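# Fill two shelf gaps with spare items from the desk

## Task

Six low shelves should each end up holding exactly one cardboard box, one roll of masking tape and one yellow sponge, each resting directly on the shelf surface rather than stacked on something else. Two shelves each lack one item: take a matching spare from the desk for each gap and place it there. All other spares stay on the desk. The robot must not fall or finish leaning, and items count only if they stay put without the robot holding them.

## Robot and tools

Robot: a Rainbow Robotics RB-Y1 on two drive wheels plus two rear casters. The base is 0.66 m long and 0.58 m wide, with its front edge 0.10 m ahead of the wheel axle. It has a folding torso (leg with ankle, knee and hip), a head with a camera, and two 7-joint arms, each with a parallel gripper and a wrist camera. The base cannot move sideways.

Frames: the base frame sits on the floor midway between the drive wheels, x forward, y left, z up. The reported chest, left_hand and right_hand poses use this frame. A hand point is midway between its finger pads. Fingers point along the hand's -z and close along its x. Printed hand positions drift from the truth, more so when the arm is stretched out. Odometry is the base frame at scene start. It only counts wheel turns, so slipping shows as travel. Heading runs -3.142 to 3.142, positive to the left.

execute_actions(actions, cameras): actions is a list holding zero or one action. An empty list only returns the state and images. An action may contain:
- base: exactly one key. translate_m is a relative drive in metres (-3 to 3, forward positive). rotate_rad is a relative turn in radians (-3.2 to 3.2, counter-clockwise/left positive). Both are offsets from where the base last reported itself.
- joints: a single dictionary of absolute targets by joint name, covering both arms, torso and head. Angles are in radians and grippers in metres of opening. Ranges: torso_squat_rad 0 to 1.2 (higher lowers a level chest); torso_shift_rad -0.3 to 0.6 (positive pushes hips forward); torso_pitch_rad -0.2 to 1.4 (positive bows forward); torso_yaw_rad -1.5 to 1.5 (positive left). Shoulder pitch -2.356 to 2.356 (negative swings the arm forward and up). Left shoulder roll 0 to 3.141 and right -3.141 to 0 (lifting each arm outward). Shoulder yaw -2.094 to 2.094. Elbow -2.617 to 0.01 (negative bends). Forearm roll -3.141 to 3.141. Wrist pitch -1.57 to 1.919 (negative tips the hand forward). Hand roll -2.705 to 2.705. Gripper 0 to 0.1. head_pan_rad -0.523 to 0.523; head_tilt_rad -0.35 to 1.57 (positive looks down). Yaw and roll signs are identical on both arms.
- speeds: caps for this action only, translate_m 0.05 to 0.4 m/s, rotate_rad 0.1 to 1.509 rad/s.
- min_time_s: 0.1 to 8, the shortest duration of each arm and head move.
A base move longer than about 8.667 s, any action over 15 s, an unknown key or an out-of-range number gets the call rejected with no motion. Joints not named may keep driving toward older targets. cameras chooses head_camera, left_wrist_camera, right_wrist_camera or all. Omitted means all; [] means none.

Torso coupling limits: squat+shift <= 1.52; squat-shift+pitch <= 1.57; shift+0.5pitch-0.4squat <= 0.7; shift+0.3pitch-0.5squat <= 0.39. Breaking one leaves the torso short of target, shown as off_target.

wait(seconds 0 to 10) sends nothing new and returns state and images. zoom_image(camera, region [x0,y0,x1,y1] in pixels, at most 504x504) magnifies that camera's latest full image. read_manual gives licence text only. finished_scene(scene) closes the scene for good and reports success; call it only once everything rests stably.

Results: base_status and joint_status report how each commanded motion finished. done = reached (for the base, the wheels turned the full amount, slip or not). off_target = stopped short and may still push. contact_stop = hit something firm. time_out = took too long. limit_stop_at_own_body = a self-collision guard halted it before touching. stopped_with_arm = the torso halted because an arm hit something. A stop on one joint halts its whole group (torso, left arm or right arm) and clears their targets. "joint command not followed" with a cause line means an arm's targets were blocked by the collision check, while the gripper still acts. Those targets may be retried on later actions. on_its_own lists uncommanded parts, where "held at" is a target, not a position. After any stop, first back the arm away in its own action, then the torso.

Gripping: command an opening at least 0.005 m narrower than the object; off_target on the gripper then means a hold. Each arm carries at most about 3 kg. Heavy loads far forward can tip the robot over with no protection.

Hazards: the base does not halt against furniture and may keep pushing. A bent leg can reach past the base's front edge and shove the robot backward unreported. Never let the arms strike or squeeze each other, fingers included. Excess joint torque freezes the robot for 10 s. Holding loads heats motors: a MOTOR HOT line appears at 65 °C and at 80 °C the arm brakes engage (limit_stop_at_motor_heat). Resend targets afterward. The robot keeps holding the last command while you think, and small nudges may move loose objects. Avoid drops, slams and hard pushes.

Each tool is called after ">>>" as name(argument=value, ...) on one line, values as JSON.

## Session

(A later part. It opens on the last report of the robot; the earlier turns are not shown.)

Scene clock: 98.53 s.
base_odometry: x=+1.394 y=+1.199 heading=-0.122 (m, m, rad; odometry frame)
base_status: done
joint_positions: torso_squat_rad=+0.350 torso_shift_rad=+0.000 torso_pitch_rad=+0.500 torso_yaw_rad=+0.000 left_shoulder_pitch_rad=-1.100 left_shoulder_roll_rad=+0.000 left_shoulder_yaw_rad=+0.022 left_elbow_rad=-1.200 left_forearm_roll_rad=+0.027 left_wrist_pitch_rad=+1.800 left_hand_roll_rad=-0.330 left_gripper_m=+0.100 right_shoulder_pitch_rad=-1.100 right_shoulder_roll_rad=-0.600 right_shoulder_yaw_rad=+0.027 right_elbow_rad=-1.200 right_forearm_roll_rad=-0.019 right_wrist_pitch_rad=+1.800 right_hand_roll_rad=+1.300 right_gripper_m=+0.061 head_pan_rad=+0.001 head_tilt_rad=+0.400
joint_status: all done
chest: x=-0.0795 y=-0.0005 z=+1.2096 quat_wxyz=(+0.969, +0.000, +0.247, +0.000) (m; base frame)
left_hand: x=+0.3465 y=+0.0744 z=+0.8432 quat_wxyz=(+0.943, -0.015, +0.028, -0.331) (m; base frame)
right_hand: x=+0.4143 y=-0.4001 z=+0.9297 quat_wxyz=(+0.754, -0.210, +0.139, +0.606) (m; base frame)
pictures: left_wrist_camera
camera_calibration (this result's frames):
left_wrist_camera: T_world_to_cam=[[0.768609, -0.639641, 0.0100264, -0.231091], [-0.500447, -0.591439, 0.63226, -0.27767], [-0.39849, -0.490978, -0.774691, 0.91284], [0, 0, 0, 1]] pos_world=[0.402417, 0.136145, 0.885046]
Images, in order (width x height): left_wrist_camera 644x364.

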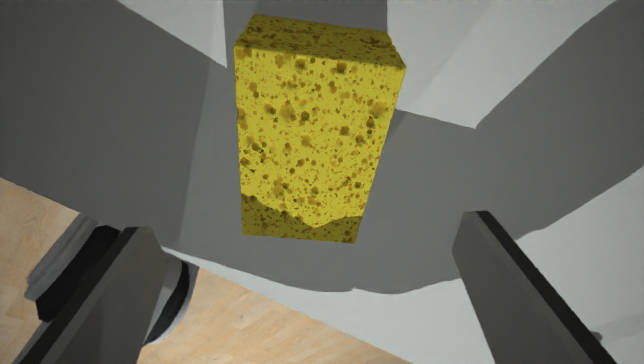

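>>> execute_actions(actions=[{"joints":{"torso_squat_rad":0.583}}], cameras=[])

>>> execute_actions(actions=[{"joints":{"left_gripper_m":0.04}}], cameras=["left_wrist_camera"])

>>> execute_actions(actions=[{"joints":{"torso_squat_rad":0.3}}], cameras=[])

>>> execute_actions(actions=[{"base":{"translate_m":-0.4},"joints":{"left_shoulder_roll_rad":0.6}}], cameras=[])

>>> execute_actions(actions=[{"base":{"rotate_rad":-3.05},"joints":{"right_shoulder_roll_rad":0}}], cameras=[])

>>> execute_actions(actions=[{"base":{"translate_m":3.0},"joints":{"torso_squat_rad":0.6,"head_tilt_rad":0.1}}], cameras=["head_camera","left_wrist_camera"])

Scene clock: 116.47 s.
base_odometry: x=+1.394 y=+1.199 heading=-0.122 (m, m, rad; odometry frame)
base_status: not commanded
joint_positions: torso_squat_rad=+0.583 torso_shift_rad=+0.000 torso_pitch_rad=+0.500 torso_yaw_rad=+0.000 left_shoulder_pitch_rad=-1.100 left_shoulder_roll_rad=+0.000 left_shoulder_yaw_rad=+0.022 left_elbow_rad=-1.200 left_forearm_roll_rad=+0.027 left_wrist_pitch_rad=+1.800 left_hand_roll_rad=-0.330 left_gripper_m=+0.100 right_shoulder_pitch_rad=-1.100 right_shoulder_roll_rad=-0.600 right_shoulder_yaw_rad=+0.027 right_elbow_rad=-1.200 right_forearm_roll_rad=-0.019 right_wrist_pitch_rad=+1.800 right_hand_roll_rad=+1.300 right_gripper_m=+0.061 head_pan_rad=+0.001 head_tilt_rad=+0.400
joint_status: all done
chest: x=-0.0795 y=-0.0005 z=+1.1364 quat_wxyz=(+0.969, +0.000, +0.247, +0.000) (m; base frame)
left_hand: x=+0.3465 y=+0.0745 z=+0.7701 quat_wxyz=(+0.943, -0.015, +0.028, -0.331) (m; base frame)
right_hand: x=+0.4143 y=-0.4001 z=+0.8565 quat_wxyz=(+0.754, -0.210, +0.139, +0.606) (m; base frame)
pictures: none
No camera images: the call's "cameras" was empty. Leave "cameras" out to get every camera's image.

Scene clock: 117.57 s.
base_odometry: x=+1.394 y=+1.199 heading=-0.122 (m, m, rad; odometry frame)
base_status: not commanded
joint_positions: torso_squat_rad=+0.583 torso_shift_rad=+0.000 torso_pitch_rad=+0.500 torso_yaw_rad=+0.000 left_shoulder_pitch_rad=-1.100 left_shoulder_roll_rad=+0.000 left_shoulder_yaw_rad=+0.022 left_elbow_rad=-1.200 left_forearm_roll_rad=+0.027 left_wrist_pitch_rad=+1.800 left_hand_roll_rad=-0.330 left_gripper_m=+0.061 right_shoulder_pitch_rad=-1.100 right_shoulder_roll_rad=-0.600 right_shoulder_yaw_rad=+0.027 right_elbow_rad=-1.200 right_forearm_roll_rad=-0.019 right_wrist_pitch_rad=+1.800 right_hand_roll_rad=+1.300 right_gripper_m=+0.061 head_pan_rad=+0.001 head_tilt_rad=+0.400
joint_status: left_gripper_m off_target (ended at +0.061, target +0.040)
chest: x=-0.0795 y=-0.0005 z=+1.1364 quat_wxyz=(+0.969, +0.000, +0.247, +0.000) (m; base frame)
left_hand: x=+0.3465 y=+0.0745 z=+0.7701 quat_wxyz=(+0.943, -0.015, +0.028, -0.331) (m; base frame)
right_hand: x=+0.4143 y=-0.4001 z=+0.8565 quat_wxyz=(+0.754, -0.210, +0.139, +0.606) (m; base frame)
pictures: left_wrist_camera
camera_calibration (this result's frames):
left_wrist_camera: T_world_to_cam=[[0.768608, -0.639641, 0.0100857, -0.230364], [-0.500495, -0.591439, 0.632222, -0.231364], [-0.39843, -0.490979, -0.774722, 0.856194], [0, 0, 0, 1]] pos_world=[0.402396, 0.136185, 0.811909]
Images, in order (width x height): left_wrist_camera 644x364.

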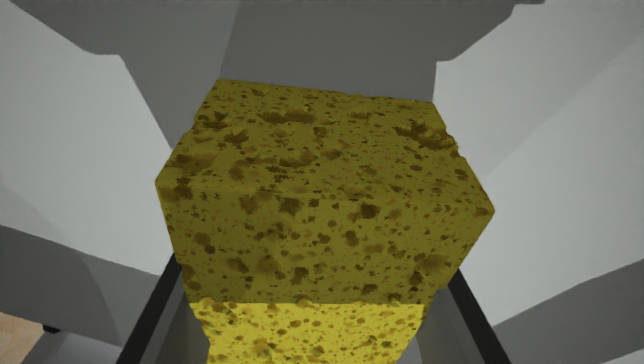

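Scene clock: 119.33 s.
base_odometry: x=+1.394 y=+1.199 heading=-0.122 (m, m, rad; odometry frame)
base_status: not commanded
joint_positions: torso_squat_rad=+0.300 torso_shift_rad=+0.000 torso_pitch_rad=+0.500 torso_yaw_rad=+0.000 left_shoulder_pitch_rad=-1.100 left_shoulder_roll_rad=+0.000 left_shoulder_yaw_rad=+0.022 left_elbow_rad=-1.200 left_forearm_roll_rad=+0.027 left_wrist_pitch_rad=+1.800 left_hand_roll_rad=-0.330 left_gripper_m=+0.061 right_shoulder_pitch_rad=-1.100 right_shoulder_roll_rad=-0.600 right_shoulder_yaw_rad=+0.027 right_elbow_rad=-1.200 right_forearm_roll_rad=-0.019 right_wrist_pitch_rad=+1.800 right_hand_roll_rad=+1.300 right_gripper_m=+0.061 head_pan_rad=+0.001 head_tilt_rad=+0.400
joint_status: all done
chest: x=-0.0795 y=-0.0005 z=+1.2208 quat_wxyz=(+0.969, +0.000, +0.247, +0.000) (m; base frame)
left_hand: x=+0.3465 y=+0.0744 z=+0.8544 quat_wxyz=(+0.943, -0.015, +0.028, -0.331) (m; base frame)
right_hand: x=+0.4143 y=-0.4001 z=+0.9408 quat_wxyz=(+0.754, -0.210, +0.139, +0.606) (m; base frame)
pictures: none
No camera images: the call's "cameras" was empty. Leave "cameras" out to get every camera's image.

Scene clock: 122.13 s.
base_odometry: x=+0.997 y=+1.248 heading=-0.120 (m, m, rad; odometry frame)
base_status: done
joint_positions: torso_squat_rad=+0.300 torso_shift_rad=+0.000 torso_pitch_rad=+0.500 torso_yaw_rad=+0.000 left_shoulder_pitch_rad=-1.100 left_shoulder_roll_rad=+0.600 left_shoulder_yaw_rad=+0.022 left_elbow_rad=-1.200 left_forearm_roll_rad=+0.027 left_wrist_pitch_rad=+1.800 left_hand_roll_rad=-0.330 left_gripper_m=+0.061 right_shoulder_pitch_rad=-1.100 right_shoulder_roll_rad=-0.600 right_shoulder_yaw_rad=+0.027 right_elbow_rad=-1.200 right_forearm_roll_rad=-0.019 right_wrist_pitch_rad=+1.800 right_hand_roll_rad=+1.300 right_gripper_m=+0.061 head_pan_rad=+0.001 head_tilt_rad=+0.400
joint_status: all done
chest: x=-0.0795 y=-0.0005 z=+1.2208 quat_wxyz=(+0.969, +0.000, +0.247, +0.000) (m; base frame)
left_hand: x=+0.4143 y=+0.4035 z=+0.9436 quat_wxyz=(+0.958, +0.234, +0.018, -0.167) (m; base frame)
right_hand: x=+0.4143 y=-0.4000 z=+0.9409 quat_wxyz=(+0.754, -0.210, +0.139, +0.606) (m; base frame)
pictures: none
No camera images: the call's "cameras" was empty. Leave "cameras" out to get every camera's image.

Scene clock: 127.43 s.
base_odometry: x=+0.997 y=+1.248 heading=+3.114 (m, m, rad; odometry frame)
base_status: done
joint_positions: torso_squat_rad=+0.300 torso_shift_rad=+0.000 torso_pitch_rad=+0.500 torso_yaw_rad=+0.000 left_shoulder_pitch_rad=-1.100 left_shoulder_roll_rad=+0.600 left_shoulder_yaw_rad=+0.022 left_elbow_rad=-1.200 left_forearm_roll_rad=+0.027 left_wrist_pitch_rad=+1.800 left_hand_roll_rad=-0.330 left_gripper_m=+0.061 right_shoulder_pitch_rad=-1.100 right_shoulder_roll_rad=+0.000 right_shoulder_yaw_rad=+0.027 right_elbow_rad=-1.200 right_forearm_roll_rad=-0.019 right_wrist_pitch_rad=+1.800 right_hand_roll_rad=+1.300 right_gripper_m=+0.061 head_pan_rad=+0.001 head_tilt_rad=+0.400
joint_status: all done
chest: x=-0.0795 y=-0.0005 z=+1.2208 quat_wxyz=(+0.969, +0.000, +0.247, +0.000) (m; base frame)
left_hand: x=+0.4142 y=+0.4035 z=+0.9436 quat_wxyz=(+0.958, +0.235, +0.018, -0.167) (m; base frame)
right_hand: x=+0.3449 y=-0.0706 z=+0.8542 quat_wxyz=(+0.665, +0.011, +0.026, +0.746) (m; base frame)
pictures: none
No camera images: the call's "cameras" was empty. Leave "cameras" out to get every camera's image.

Scene clock: 136.47 s.
base_odometry: x=-2.002 y=+1.331 heading=+3.114 (m, m, rad; odometry frame)
base_status: done
joint_positions: torso_squat_rad=+0.600 torso_shift_rad=+0.000 torso_pitch_rad=+0.500 torso_yaw_rad=+0.000 left_shoulder_pitch_rad=-1.100 left_shoulder_roll_rad=+0.600 left_shoulder_yaw_rad=+0.022 left_elbow_rad=-1.200 left_forearm_roll_rad=+0.027 left_wrist_pitch_rad=+1.800 left_hand_roll_rad=-0.330 left_gripper_m=+0.061 right_shoulder_pitch_rad=-1.100 right_shoulder_roll_rad=+0.000 right_shoulder_yaw_rad=+0.027 right_elbow_rad=-1.200 right_forearm_roll_rad=-0.019 right_wrist_pitch_rad=+1.800 right_hand_roll_rad=+1.300 right_gripper_m=+0.061 head_pan_rad=+0.001 head_tilt_rad=+0.100
joint_status: all done
chest: x=-0.0795 y=-0.0004 z=+1.1298 quat_wxyz=(+0.969, +0.000, +0.247, +0.000) (m; base frame)
left_hand: x=+0.4142 y=+0.4036 z=+0.8526 quat_wxyz=(+0.958, +0.235, +0.018, -0.167) (m; base frame)
right_hand: x=+0.3449 y=-0.0705 z=+0.7632 quat_wxyz=(+0.665, +0.011, +0.026, +0.746) (m; base frame)
pictures: head_camera, left_wrist_camera
camera_calibration (this result's frames):
head_camera: T_world_to_cam=[[-0.0214799, -0.999559, -0.0205274, 0.0329726], [-0.532327, 0.0288142, -0.846048, 1.16922], [0.846266, -0.00724578, -0.532711, 0.595941], [0, 0, 0, 1]] pos_world=[0.118789, 0.00358606, 1.30735]
left_wrist_camera: T_world_to_cam=[[0.933372, -0.35109, -0.0745083, -0.185342], [-0.333931, -0.925587, 0.178268, 0.397911], [-0.131552, -0.14151, -0.981157, 1.03309], [0, 0, 0, 1]] pos_world=[0.441773, 0.449421, 0.92888]
Images, in order (width x height): head_camera 896x504, left_wrist_camera 644x364.

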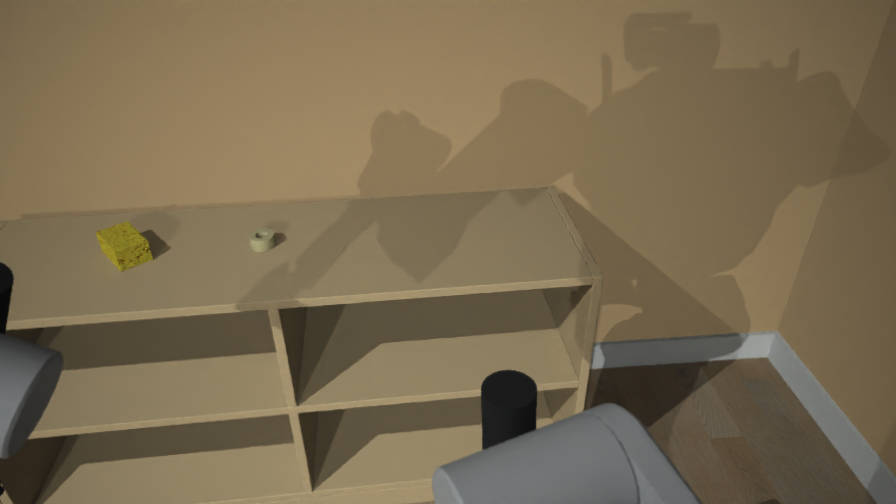

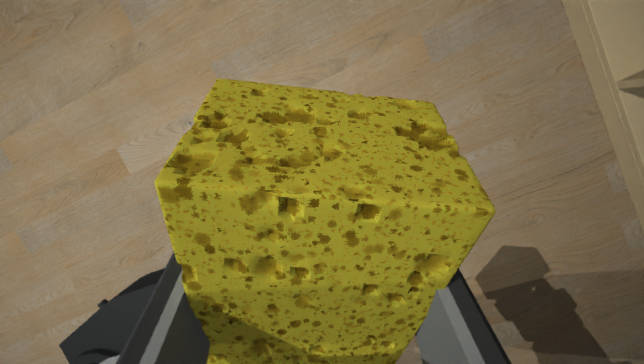

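>>> execute_actions(actions=[{"base":{"rotate_rad":0.08}}], cameras=[])

>>> execute_actions(actions=[{"base":{"translate_m":0.9},"joints":{"head_tilt_rad":0.7}}], cameras=[])

>>> execute_actions(actions=[{"joints":{"torso_squat_rad":0.83}}], cameras=["head_camera","right_wrist_camera"])

Scene clock: 150.27 s.
base_odometry: x=-2.002 y=+1.331 heading=-3.090 (m, m, rad; odometry frame)
base_status: done
joint_positions: torso_squat_rad=+0.600 torso_shift_rad=+0.000 torso_pitch_rad=+0.500 torso_yaw_rad=+0.000 left_shoulder_pitch_rad=-1.100 left_shoulder_roll_rad=+0.600 left_shoulder_yaw_rad=+0.022 left_elbow_rad=-1.200 left_forearm_roll_rad=+0.027 left_wrist_pitch_rad=+1.800 left_hand_roll_rad=-0.330 left_gripper_m=+0.061 right_shoulder_pitch_rad=-1.100 right_shoulder_roll_rad=+0.000 right_shoulder_yaw_rad=+0.027 right_elbow_rad=-1.200 right_forearm_roll_rad=-0.019 right_wrist_pitch_rad=+1.800 right_hand_roll_rad=+1.300 right_gripper_m=+0.061 head_pan_rad=+0.001 head_tilt_rad=+0.100
joint_status: not commanded
chest: x=-0.0795 y=-0.0004 z=+1.1298 quat_wxyz=(+0.969, +0.000, +0.247, +0.000) (m; base frame)
left_hand: x=+0.4143 y=+0.4035 z=+0.8526 quat_wxyz=(+0.958, +0.235, +0.018, -0.167) (m; base frame)
right_hand: x=+0.3449 y=-0.0706 z=+0.7632 quat_wxyz=(+0.665, +0.011, +0.026, +0.746) (m; base frame)
pictures: none
No camera images: the call's "cameras" was empty. Leave "cameras" out to get every camera's image.

Scene clock: 153.83 s.
base_odometry: x=-2.901 y=+1.285 heading=-3.090 (m, m, rad; odometry frame)
base_status: done
joint_positions: torso_squat_rad=+0.600 torso_shift_rad=+0.000 torso_pitch_rad=+0.500 torso_yaw_rad=+0.000 left_shoulder_pitch_rad=-1.100 left_shoulder_roll_rad=+0.600 left_shoulder_yaw_rad=+0.022 left_elbow_rad=-1.200 left_forearm_roll_rad=+0.027 left_wrist_pitch_rad=+1.800 left_hand_roll_rad=-0.330 left_gripper_m=+0.061 right_shoulder_pitch_rad=-1.100 right_shoulder_roll_rad=+0.000 right_shoulder_yaw_rad=+0.027 right_elbow_rad=-1.200 right_forearm_roll_rad=-0.019 right_wrist_pitch_rad=+1.800 right_hand_roll_rad=+1.300 right_gripper_m=+0.061 head_pan_rad=+0.001 head_tilt_rad=+0.700
joint_status: all done
chest: x=-0.0795 y=-0.0004 z=+1.1298 quat_wxyz=(+0.969, +0.000, +0.247, +0.000) (m; base frame)
left_hand: x=+0.4143 y=+0.4035 z=+0.8525 quat_wxyz=(+0.958, +0.234, +0.018, -0.167) (m; base frame)
right_hand: x=+0.3449 y=-0.0706 z=+0.7632 quat_wxyz=(+0.665, +0.011, +0.026, +0.746) (m; base frame)
pictures: none
No camera images: the call's "cameras" was empty. Leave "cameras" out to get every camera's image.

Scene clock: 155.40 s.
base_odometry: x=-2.901 y=+1.285 heading=-3.090 (m, m, rad; odometry frame)
base_status: not commanded
joint_positions: torso_squat_rad=+0.830 torso_shift_rad=+0.000 torso_pitch_rad=+0.500 torso_yaw_rad=+0.000 left_shoulder_pitch_rad=-1.100 left_shoulder_roll_rad=+0.600 left_shoulder_yaw_rad=+0.022 left_elbow_rad=-1.200 left_forearm_roll_rad=+0.027 left_wrist_pitch_rad=+1.800 left_hand_roll_rad=-0.330 left_gripper_m=+0.061 right_shoulder_pitch_rad=-1.100 right_shoulder_roll_rad=+0.000 right_shoulder_yaw_rad=+0.027 right_elbow_rad=-1.200 right_forearm_roll_rad=-0.019 right_wrist_pitch_rad=+1.800 right_hand_roll_rad=+1.300 right_gripper_m=+0.061 head_pan_rad=+0.001 head_tilt_rad=+0.700
joint_status: all done
chest: x=-0.0795 y=-0.0004 z=+1.0245 quat_wxyz=(+0.969, +0.000, +0.247, +0.000) (m; base frame)
left_hand: x=+0.4142 y=+0.4036 z=+0.7473 quat_wxyz=(+0.958, +0.235, +0.018, -0.167) (m; base frame)
right_hand: x=+0.3448 y=-0.0705 z=+0.6579 quat_wxyz=(+0.665, +0.011, +0.026, +0.746) (m; base frame)
pictures: head_camera, right_wrist_camera
camera_calibration (this result's frames):
head_camera: T_world_to_cam=[[-0.0287035, -0.999578, -0.00454615, 0.0121094], [-0.917034, 0.0281425, -0.397816, 0.560637], [0.397776, -0.00724973, -0.917454, 1.01355], [0, 0, 0, 1]] pos_world=[0.111304, 0.00367454, 1.15297]
right_wrist_camera: T_world_to_cam=[[0.123998, -0.99062, 0.0574106, -0.15027], [-0.741643, -0.0540843, 0.66861, -0.150922], [-0.659234, -0.125485, -0.741393, 0.793083], [0, 0, 0, 1]] pos_world=[0.42953, -0.0575033, 0.697521]
Images, in order (width x height): head_camera 896x504, right_wrist_camera 644x364.

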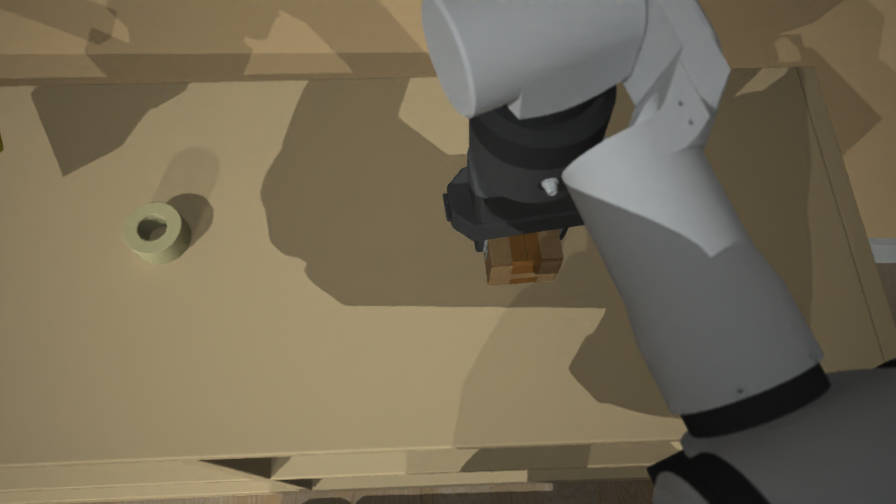

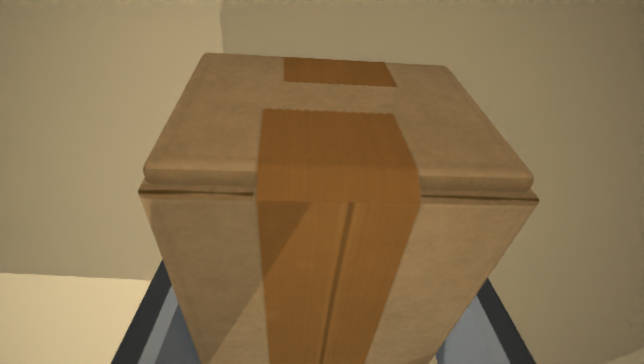

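>>> execute_actions(actions=[{"joints":{"right_gripper_m":0.1}}], cameras=[])

>>> execute_actions(actions=[{"joints":{"torso_squat_rad":0.6}}], cameras=[])

>>> execute_actions(actions=[{"base":{"translate_m":-0.6},"joints":{"right_shoulder_roll_rad":-0.6,"head_tilt_rad":0.3}}], cameras=["head_camera"])

>>> execute_actions(actions=[{"base":{"rotate_rad":1.62},"joints":{"left_shoulder_roll_rad":0}}], cameras=[])

>>> execute_actions(actions=[{"base":{"translate_m":2.15}}], cameras=[])

>>> execute_actions(actions=[{"base":{"rotate_rad":-1.57}}], cameras=["head_camera"])

Scene clock: 164.97 s.
base_odometry: x=-2.901 y=+1.285 heading=-3.090 (m, m, rad; odometry frame)
base_status: not commanded
joint_positions: torso_squat_rad=+0.830 torso_shift_rad=+0.000 torso_pitch_rad=+0.500 torso_yaw_rad=+0.000 left_shoulder_pitch_rad=-1.100 left_shoulder_roll_rad=+0.600 left_shoulder_yaw_rad=+0.022 left_elbow_rad=-1.200 left_forearm_roll_rad=+0.027 left_wrist_pitch_rad=+1.800 left_hand_roll_rad=-0.330 left_gripper_m=+0.061 right_shoulder_pitch_rad=-1.100 right_shoulder_roll_rad=+0.000 right_shoulder_yaw_rad=+0.027 right_elbow_rad=-1.200 right_forearm_roll_rad=-0.019 right_wrist_pitch_rad=+1.800 right_hand_roll_rad=+1.300 right_gripper_m=+0.100 head_pan_rad=+0.001 head_tilt_rad=+0.700
joint_status: all done
chest: x=-0.0795 y=-0.0004 z=+1.0245 quat_wxyz=(+0.969, +0.000, +0.247, +0.000) (m; base frame)
left_hand: x=+0.4142 y=+0.4036 z=+0.7473 quat_wxyz=(+0.958, +0.235, +0.018, -0.167) (m; base frame)
right_hand: x=+0.3448 y=-0.0705 z=+0.6579 quat_wxyz=(+0.665, +0.011, +0.026, +0.746) (m; base frame)
pictures: none
No camera images: the call's "cameras" was empty. Leave "cameras" out to get every camera's image.

Scene clock: 166.57 s.
base_odometry: x=-2.901 y=+1.285 heading=-3.090 (m, m, rad; odometry frame)
base_status: not commanded
joint_positions: torso_squat_rad=+0.600 torso_shift_rad=+0.000 torso_pitch_rad=+0.500 torso_yaw_rad=+0.000 left_shoulder_pitch_rad=-1.100 left_shoulder_roll_rad=+0.600 left_shoulder_yaw_rad=+0.022 left_elbow_rad=-1.200 left_forearm_roll_rad=+0.027 left_wrist_pitch_rad=+1.800 left_hand_roll_rad=-0.330 left_gripper_m=+0.061 right_shoulder_pitch_rad=-1.100 right_shoulder_roll_rad=+0.000 right_shoulder_yaw_rad=+0.027 right_elbow_rad=-1.200 right_forearm_roll_rad=-0.019 right_wrist_pitch_rad=+1.800 right_hand_roll_rad=+1.300 right_gripper_m=+0.100 head_pan_rad=+0.001 head_tilt_rad=+0.700
joint_status: all done
chest: x=-0.0795 y=-0.0004 z=+1.1298 quat_wxyz=(+0.969, +0.000, +0.247, +0.000) (m; base frame)
left_hand: x=+0.4142 y=+0.4035 z=+0.8526 quat_wxyz=(+0.958, +0.235, +0.018, -0.167) (m; base frame)
right_hand: x=+0.3449 y=-0.0705 z=+0.7632 quat_wxyz=(+0.665, +0.011, +0.026, +0.746) (m; base frame)
pictures: none
No camera images: the call's "cameras" was empty. Leave "cameras" out to get every camera's image.

Scene clock: 169.83 s.
base_odometry: x=-2.302 y=+1.315 heading=-3.092 (m, m, rad; odometry frame)
base_status: done
joint_positions: torso_squat_rad=+0.600 torso_shift_rad=+0.000 torso_pitch_rad=+0.500 torso_yaw_rad=+0.000 left_shoulder_pitch_rad=-1.100 left_shoulder_roll_rad=+0.600 left_shoulder_yaw_rad=+0.022 left_elbow_rad=-1.200 left_forearm_roll_rad=+0.027 left_wrist_pitch_rad=+1.800 left_hand_roll_rad=-0.330 left_gripper_m=+0.061 right_shoulder_pitch_rad=-1.100 right_shoulder_roll_rad=-0.600 right_shoulder_yaw_rad=+0.027 right_elbow_rad=-1.200 right_forearm_roll_rad=-0.019 right_wrist_pitch_rad=+1.800 right_hand_roll_rad=+1.300 right_gripper_m=+0.100 head_pan_rad=+0.001 head_tilt_rad=+0.300
joint_status: all done
chest: x=-0.0796 y=-0.0004 z=+1.1298 quat_wxyz=(+0.969, +0.000, +0.247, +0.000) (m; base frame)
left_hand: x=+0.4143 y=+0.4035 z=+0.8526 quat_wxyz=(+0.958, +0.234, +0.018, -0.167) (m; base frame)
right_hand: x=+0.4143 y=-0.4001 z=+0.8500 quat_wxyz=(+0.754, -0.210, +0.139, +0.606) (m; base frame)
pictures: head_camera
camera_calibration (this result's frames):
head_camera: T_world_to_cam=[[-0.0249926, -0.999565, -0.0156845, 0.0268303], [-0.689709, 0.0285982, -0.723521, 1.01615], [0.723655, -0.00726496, -0.690124, 0.804225], [0, 0, 0, 1]] pos_world=[0.119537, 0.00360126, 1.29064]
Images, in order (width x height): head_camera 896x504.

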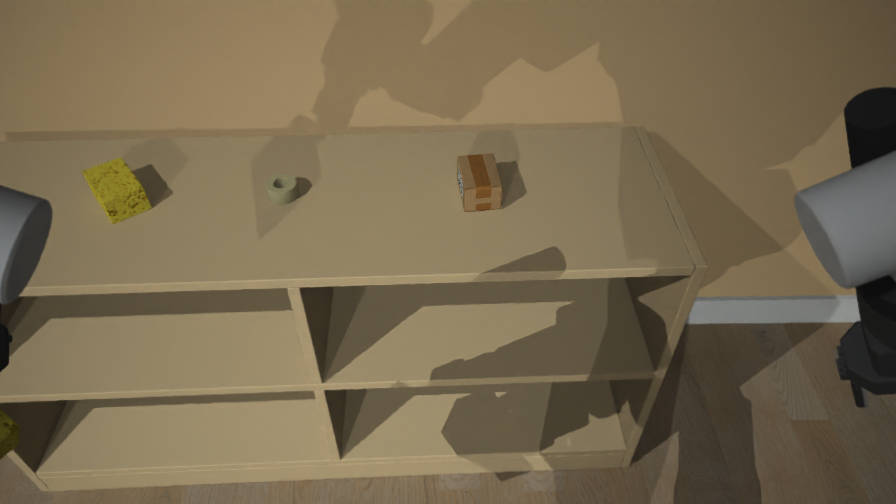

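Scene clock: 173.77 s.
base_odometry: x=-2.302 y=+1.315 heading=-1.473 (m, m, rad; odometry frame)
base_status: done
joint_positions: torso_squat_rad=+0.600 torso_shift_rad=+0.000 torso_pitch_rad=+0.500 torso_yaw_rad=+0.000 left_shoulder_pitch_rad=-1.100 left_shoulder_roll_rad=+0.000 left_shoulder_yaw_rad=+0.022 left_elbow_rad=-1.200 left_forearm_roll_rad=+0.027 left_wrist_pitch_rad=+1.800 left_hand_roll_rad=-0.330 left_gripper_m=+0.061 right_shoulder_pitch_rad=-1.100 right_shoulder_roll_rad=-0.600 right_shoulder_yaw_rad=+0.027 right_elbow_rad=-1.200 right_forearm_roll_rad=-0.019 right_wrist_pitch_rad=+1.800 right_hand_roll_rad=+1.300 right_gripper_m=+0.100 head_pan_rad=+0.001 head_tilt_rad=+0.300
joint_status: all done
chest: x=-0.0796 y=-0.0005 z=+1.1298 quat_wxyz=(+0.969, +0.000, +0.247, +0.000) (m; base frame)
left_hand: x=+0.3465 y=+0.0745 z=+0.7635 quat_wxyz=(+0.943, -0.015, +0.028, -0.331) (m; base frame)
right_hand: x=+0.4143 y=-0.4001 z=+0.8500 quat_wxyz=(+0.754, -0.210, +0.139, +0.606) (m; base frame)
pictures: none
No camera images: the call's "cameras" was empty. Leave "cameras" out to get every camera's image.

Scene clock: 180.50 s.
base_odometry: x=-2.091 y=-0.825 heading=-1.473 (m, m, rad; odometry frame)
base_status: done
joint_positions: torso_squat_rad=+0.600 torso_shift_rad=+0.000 torso_pitch_rad=+0.500 torso_yaw_rad=+0.000 left_shoulder_pitch_rad=-1.100 left_shoulder_roll_rad=+0.000 left_shoulder_yaw_rad=+0.022 left_elbow_rad=-1.200 left_forearm_roll_rad=+0.027 left_wrist_pitch_rad=+1.800 left_hand_roll_rad=-0.330 left_gripper_m=+0.061 right_shoulder_pitch_rad=-1.100 right_shoulder_roll_rad=-0.600 right_shoulder_yaw_rad=+0.027 right_elbow_rad=-1.200 right_forearm_roll_rad=-0.019 right_wrist_pitch_rad=+1.800 right_hand_roll_rad=+1.300 right_gripper_m=+0.100 head_pan_rad=+0.001 head_tilt_rad=+0.300
joint_status: not commanded
chest: x=-0.0795 y=-0.0005 z=+1.1298 quat_wxyz=(+0.969, +0.000, +0.247, +0.000) (m; base frame)
left_hand: x=+0.3465 y=+0.0745 z=+0.7634 quat_wxyz=(+0.943, -0.015, +0.028, -0.331) (m; base frame)
right_hand: x=+0.4143 y=-0.4001 z=+0.8499 quat_wxyz=(+0.754, -0.210, +0.139, +0.606) (m; base frame)
pictures: none
No camera images: the call's "cameras" was empty. Leave "cameras" out to get every camera's image.

Scene clock: 184.40 s.
base_odometry: x=-2.091 y=-0.825 heading=-3.042 (m, m, rad; odometry frame)
base_status: done
joint_positions: torso_squat_rad=+0.600 torso_shift_rad=+0.000 torso_pitch_rad=+0.500 torso_yaw_rad=+0.000 left_shoulder_pitch_rad=-1.100 left_shoulder_roll_rad=+0.000 left_shoulder_yaw_rad=+0.022 left_elbow_rad=-1.200 left_forearm_roll_rad=+0.027 left_wrist_pitch_rad=+1.800 left_hand_roll_rad=-0.330 left_gripper_m=+0.061 right_shoulder_pitch_rad=-1.100 right_shoulder_roll_rad=-0.600 right_shoulder_yaw_rad=+0.027 right_elbow_rad=-1.200 right_forearm_roll_rad=-0.019 right_wrist_pitch_rad=+1.800 right_hand_roll_rad=+1.300 right_gripper_m=+0.100 head_pan_rad=+0.001 head_tilt_rad=+0.300
joint_status: not commanded
chest: x=-0.0795 y=-0.0005 z=+1.1298 quat_wxyz=(+0.969, +0.000, +0.247, +0.000) (m; base frame)
left_hand: x=+0.3465 y=+0.0745 z=+0.7634 quat_wxyz=(+0.943, -0.015, +0.028, -0.331) (m; base frame)
right_hand: x=+0.4143 y=-0.4001 z=+0.8499 quat_wxyz=(+0.754, -0.210, +0.139, +0.606) (m; base frame)
pictures: head_camera
camera_calibration (this result's frames):
head_camera: T_world_to_cam=[[-0.024994, -0.999564, -0.0157125, 0.026844], [-0.6898, 0.0286203, -0.723434, 1.01608], [0.723568, -0.007243, -0.690215, 0.804267], [0, 0, 0, 1]] pos_world=[0.119623, 0.00357704, 1.29061]
Images, in order (width x height): head_camera 896x504.

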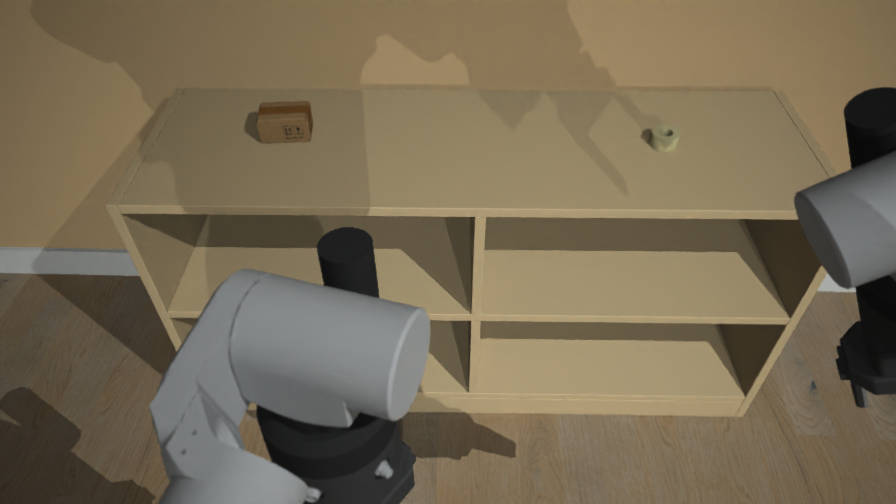

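>>> execute_actions(actions=[{"base":{"translate_m":0.74},"joints":{"head_tilt_rad":0.7}}], cameras=[])

>>> execute_actions(actions=[{"joints":{"torso_squat_rad":0.82}}], cameras=["head_camera"])

>>> execute_actions(actions=[{"joints":{"left_gripper_m":0.1}}], cameras=[])

>>> execute_actions(actions=[{"joints":{"torso_squat_rad":0.6}}], cameras=["head_camera","left_wrist_camera"])

Scene clock: 194.20 s.
base_odometry: x=-2.828 y=-0.898 heading=-3.042 (m, m, rad; odometry frame)
base_status: done
joint_positions: torso_squat_rad=+0.600 torso_shift_rad=+0.000 torso_pitch_rad=+0.500 torso_yaw_rad=+0.000 left_shoulder_pitch_rad=-1.100 left_shoulder_roll_rad=+0.000 left_shoulder_yaw_rad=+0.022 left_elbow_rad=-1.200 left_forearm_roll_rad=+0.027 left_wrist_pitch_rad=+1.800 left_hand_roll_rad=-0.330 left_gripper_m=+0.061 right_shoulder_pitch_rad=-1.100 right_shoulder_roll_rad=-0.600 right_shoulder_yaw_rad=+0.027 right_elbow_rad=-1.200 right_forearm_roll_rad=-0.019 right_wrist_pitch_rad=+1.800 right_hand_roll_rad=+1.300 right_gripper_m=+0.100 head_pan_rad=+0.001 head_tilt_rad=+0.700
joint_status: all done
chest: x=-0.0795 y=-0.0005 z=+1.1298 quat_wxyz=(+0.969, +0.000, +0.247, +0.000) (m; base frame)
left_hand: x=+0.3465 y=+0.0745 z=+0.7634 quat_wxyz=(+0.943, -0.015, +0.028, -0.331) (m; base frame)
right_hand: x=+0.4143 y=-0.4001 z=+0.8499 quat_wxyz=(+0.754, -0.210, +0.139, +0.606) (m; base frame)
pictures: none
No camera images: the call's "cameras" was empty. Leave "cameras" out to get every camera's image.

Scene clock: 195.73 s.
base_odometry: x=-2.828 y=-0.898 heading=-3.042 (m, m, rad; odometry frame)
base_status: not commanded
joint_positions: torso_squat_rad=+0.820 torso_shift_rad=+0.000 torso_pitch_rad=+0.500 torso_yaw_rad=+0.000 left_shoulder_pitch_rad=-1.100 left_shoulder_roll_rad=+0.000 left_shoulder_yaw_rad=+0.022 left_elbow_rad=-1.200 left_forearm_roll_rad=+0.027 left_wrist_pitch_rad=+1.800 left_hand_roll_rad=-0.330 left_gripper_m=+0.061 right_shoulder_pitch_rad=-1.100 right_shoulder_roll_rad=-0.600 right_shoulder_yaw_rad=+0.027 right_elbow_rad=-1.200 right_forearm_roll_rad=-0.019 right_wrist_pitch_rad=+1.800 right_hand_roll_rad=+1.300 right_gripper_m=+0.100 head_pan_rad=+0.001 head_tilt_rad=+0.700
joint_status: all done
chest: x=-0.0796 y=-0.0004 z=+1.0296 quat_wxyz=(+0.969, +0.000, +0.247, +0.000) (m; base frame)
left_hand: x=+0.3465 y=+0.0745 z=+0.6633 quat_wxyz=(+0.943, -0.015, +0.028, -0.331) (m; base frame)
right_hand: x=+0.4143 y=-0.4000 z=+0.7498 quat_wxyz=(+0.754, -0.210, +0.139, +0.606) (m; base frame)
pictures: head_camera
camera_calibration (this result's frames):
head_camera: T_world_to_cam=[[-0.0287397, -0.999577, -0.00454077, 0.0121111], [-0.917012, 0.0281732, -0.397864, 0.562717], [0.397823, -0.00727055, -0.917433, 1.01827], [0, 0, 0, 1]] pos_world=[0.111276, 0.00365582, 1.15813]
Images, in order (width x height): head_camera 896x504.

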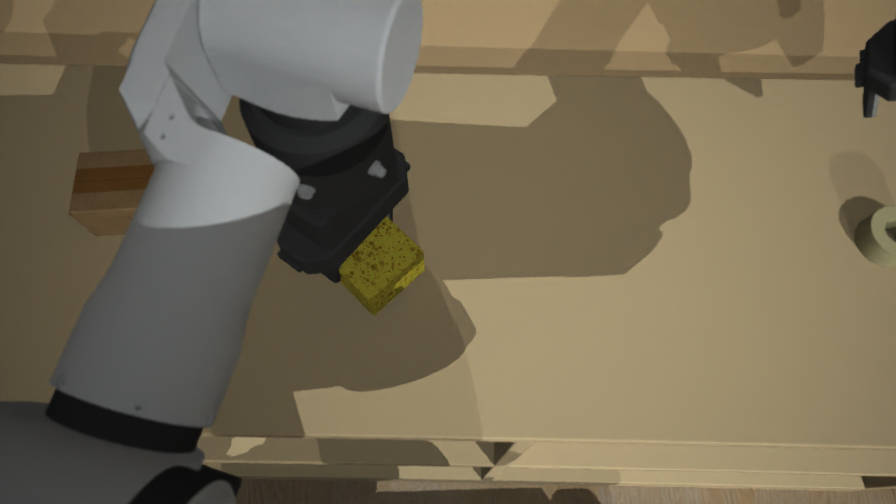

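Scene clock: 196.83 s.
base_odometry: x=-2.828 y=-0.898 heading=-3.042 (m, m, rad; odometry frame)
base_status: not commanded
joint_positions: torso_squat_rad=+0.820 torso_shift_rad=+0.000 torso_pitch_rad=+0.500 torso_yaw_rad=+0.000 left_shoulder_pitch_rad=-1.100 left_shoulder_roll_rad=+0.000 left_shoulder_yaw_rad=+0.022 left_elbow_rad=-1.200 left_forearm_roll_rad=+0.027 left_wrist_pitch_rad=+1.800 left_hand_roll_rad=-0.330 left_gripper_m=+0.100 right_shoulder_pitch_rad=-1.100 right_shoulder_roll_rad=-0.600 right_shoulder_yaw_rad=+0.027 right_elbow_rad=-1.200 right_forearm_roll_rad=-0.019 right_wrist_pitch_rad=+1.800 right_hand_roll_rad=+1.300 right_gripper_m=+0.100 head_pan_rad=+0.001 head_tilt_rad=+0.700
joint_status: all done
chest: x=-0.0796 y=-0.0004 z=+1.0296 quat_wxyz=(+0.969, +0.000, +0.247, +0.000) (m; base frame)
left_hand: x=+0.3465 y=+0.0745 z=+0.6633 quat_wxyz=(+0.943, -0.015, +0.028, -0.331) (m; base frame)
right_hand: x=+0.4143 y=-0.4000 z=+0.7498 quat_wxyz=(+0.754, -0.210, +0.139, +0.606) (m; base frame)
pictures: none
No camera images: the call's "cameras" was empty. Leave "cameras" out to get every camera's image.

Scene clock: 198.40 s.
base_odometry: x=-2.828 y=-0.898 heading=-3.042 (m, m, rad; odometry frame)
base_status: not commanded
joint_positions: torso_squat_rad=+0.600 torso_shift_rad=+0.000 torso_pitch_rad=+0.500 torso_yaw_rad=+0.000 left_shoulder_pitch_rad=-1.100 left_shoulder_roll_rad=+0.000 left_shoulder_yaw_rad=+0.022 left_elbow_rad=-1.200 left_forearm_roll_rad=+0.027 left_wrist_pitch_rad=+1.800 left_hand_roll_rad=-0.330 left_gripper_m=+0.100 right_shoulder_pitch_rad=-1.100 right_shoulder_roll_rad=-0.600 right_shoulder_yaw_rad=+0.027 right_elbow_rad=-1.200 right_forearm_roll_rad=-0.019 right_wrist_pitch_rad=+1.800 right_hand_roll_rad=+1.300 right_gripper_m=+0.100 head_pan_rad=+0.001 head_tilt_rad=+0.700
joint_status: all done
chest: x=-0.0795 y=-0.0005 z=+1.1298 quat_wxyz=(+0.969, +0.000, +0.247, +0.000) (m; base frame)
left_hand: x=+0.3465 y=+0.0745 z=+0.7634 quat_wxyz=(+0.943, -0.015, +0.028, -0.331) (m; base frame)
right_hand: x=+0.4143 y=-0.4001 z=+0.8500 quat_wxyz=(+0.754, -0.210, +0.139, +0.606) (m; base frame)
pictures: head_camera, left_wrist_camera
camera_calibration (this result's frames):
head_camera: T_world_to_cam=[[-0.0287398, -0.999577, -0.00454042, 0.0125101], [-0.917018, 0.0281732, -0.397849, 0.602573], [0.397809, -0.00727044, -0.91744, 1.11016], [0, 0, 0, 1]] pos_world=[0.111297, 0.00359982, 1.2583]
left_wrist_camera: T_world_to_cam=[[0.768633, -0.639611, 0.010063, -0.230261], [-0.500463, -0.59147, 0.632218, -0.227154], [-0.398422, -0.49098, -0.774725, 0.851046], [0, 0, 0, 1]] pos_world=[0.402379, 0.136214, 0.805255]
Images, in order (width x height): head_camera 896x504, left_wrist_camera 644x364.

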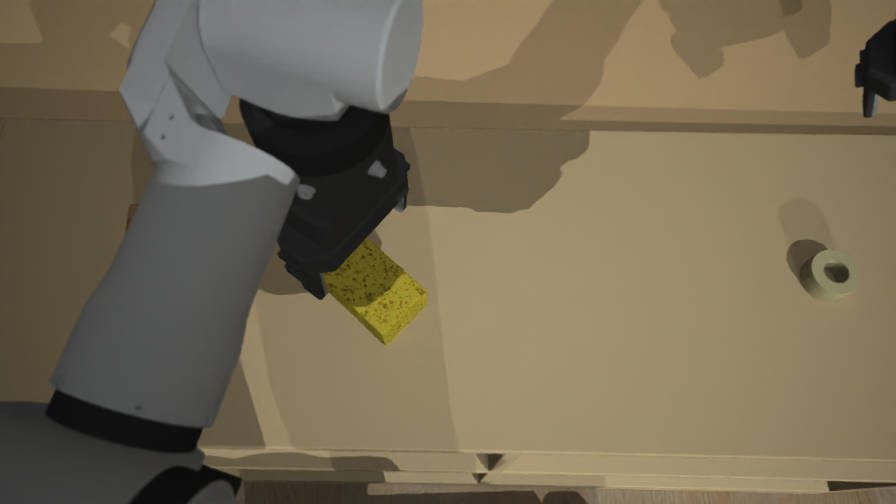

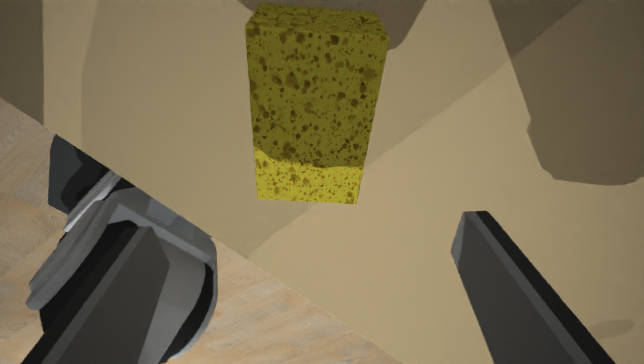

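>>> finished_scene(scene=2)

The scene is finished: the task was done.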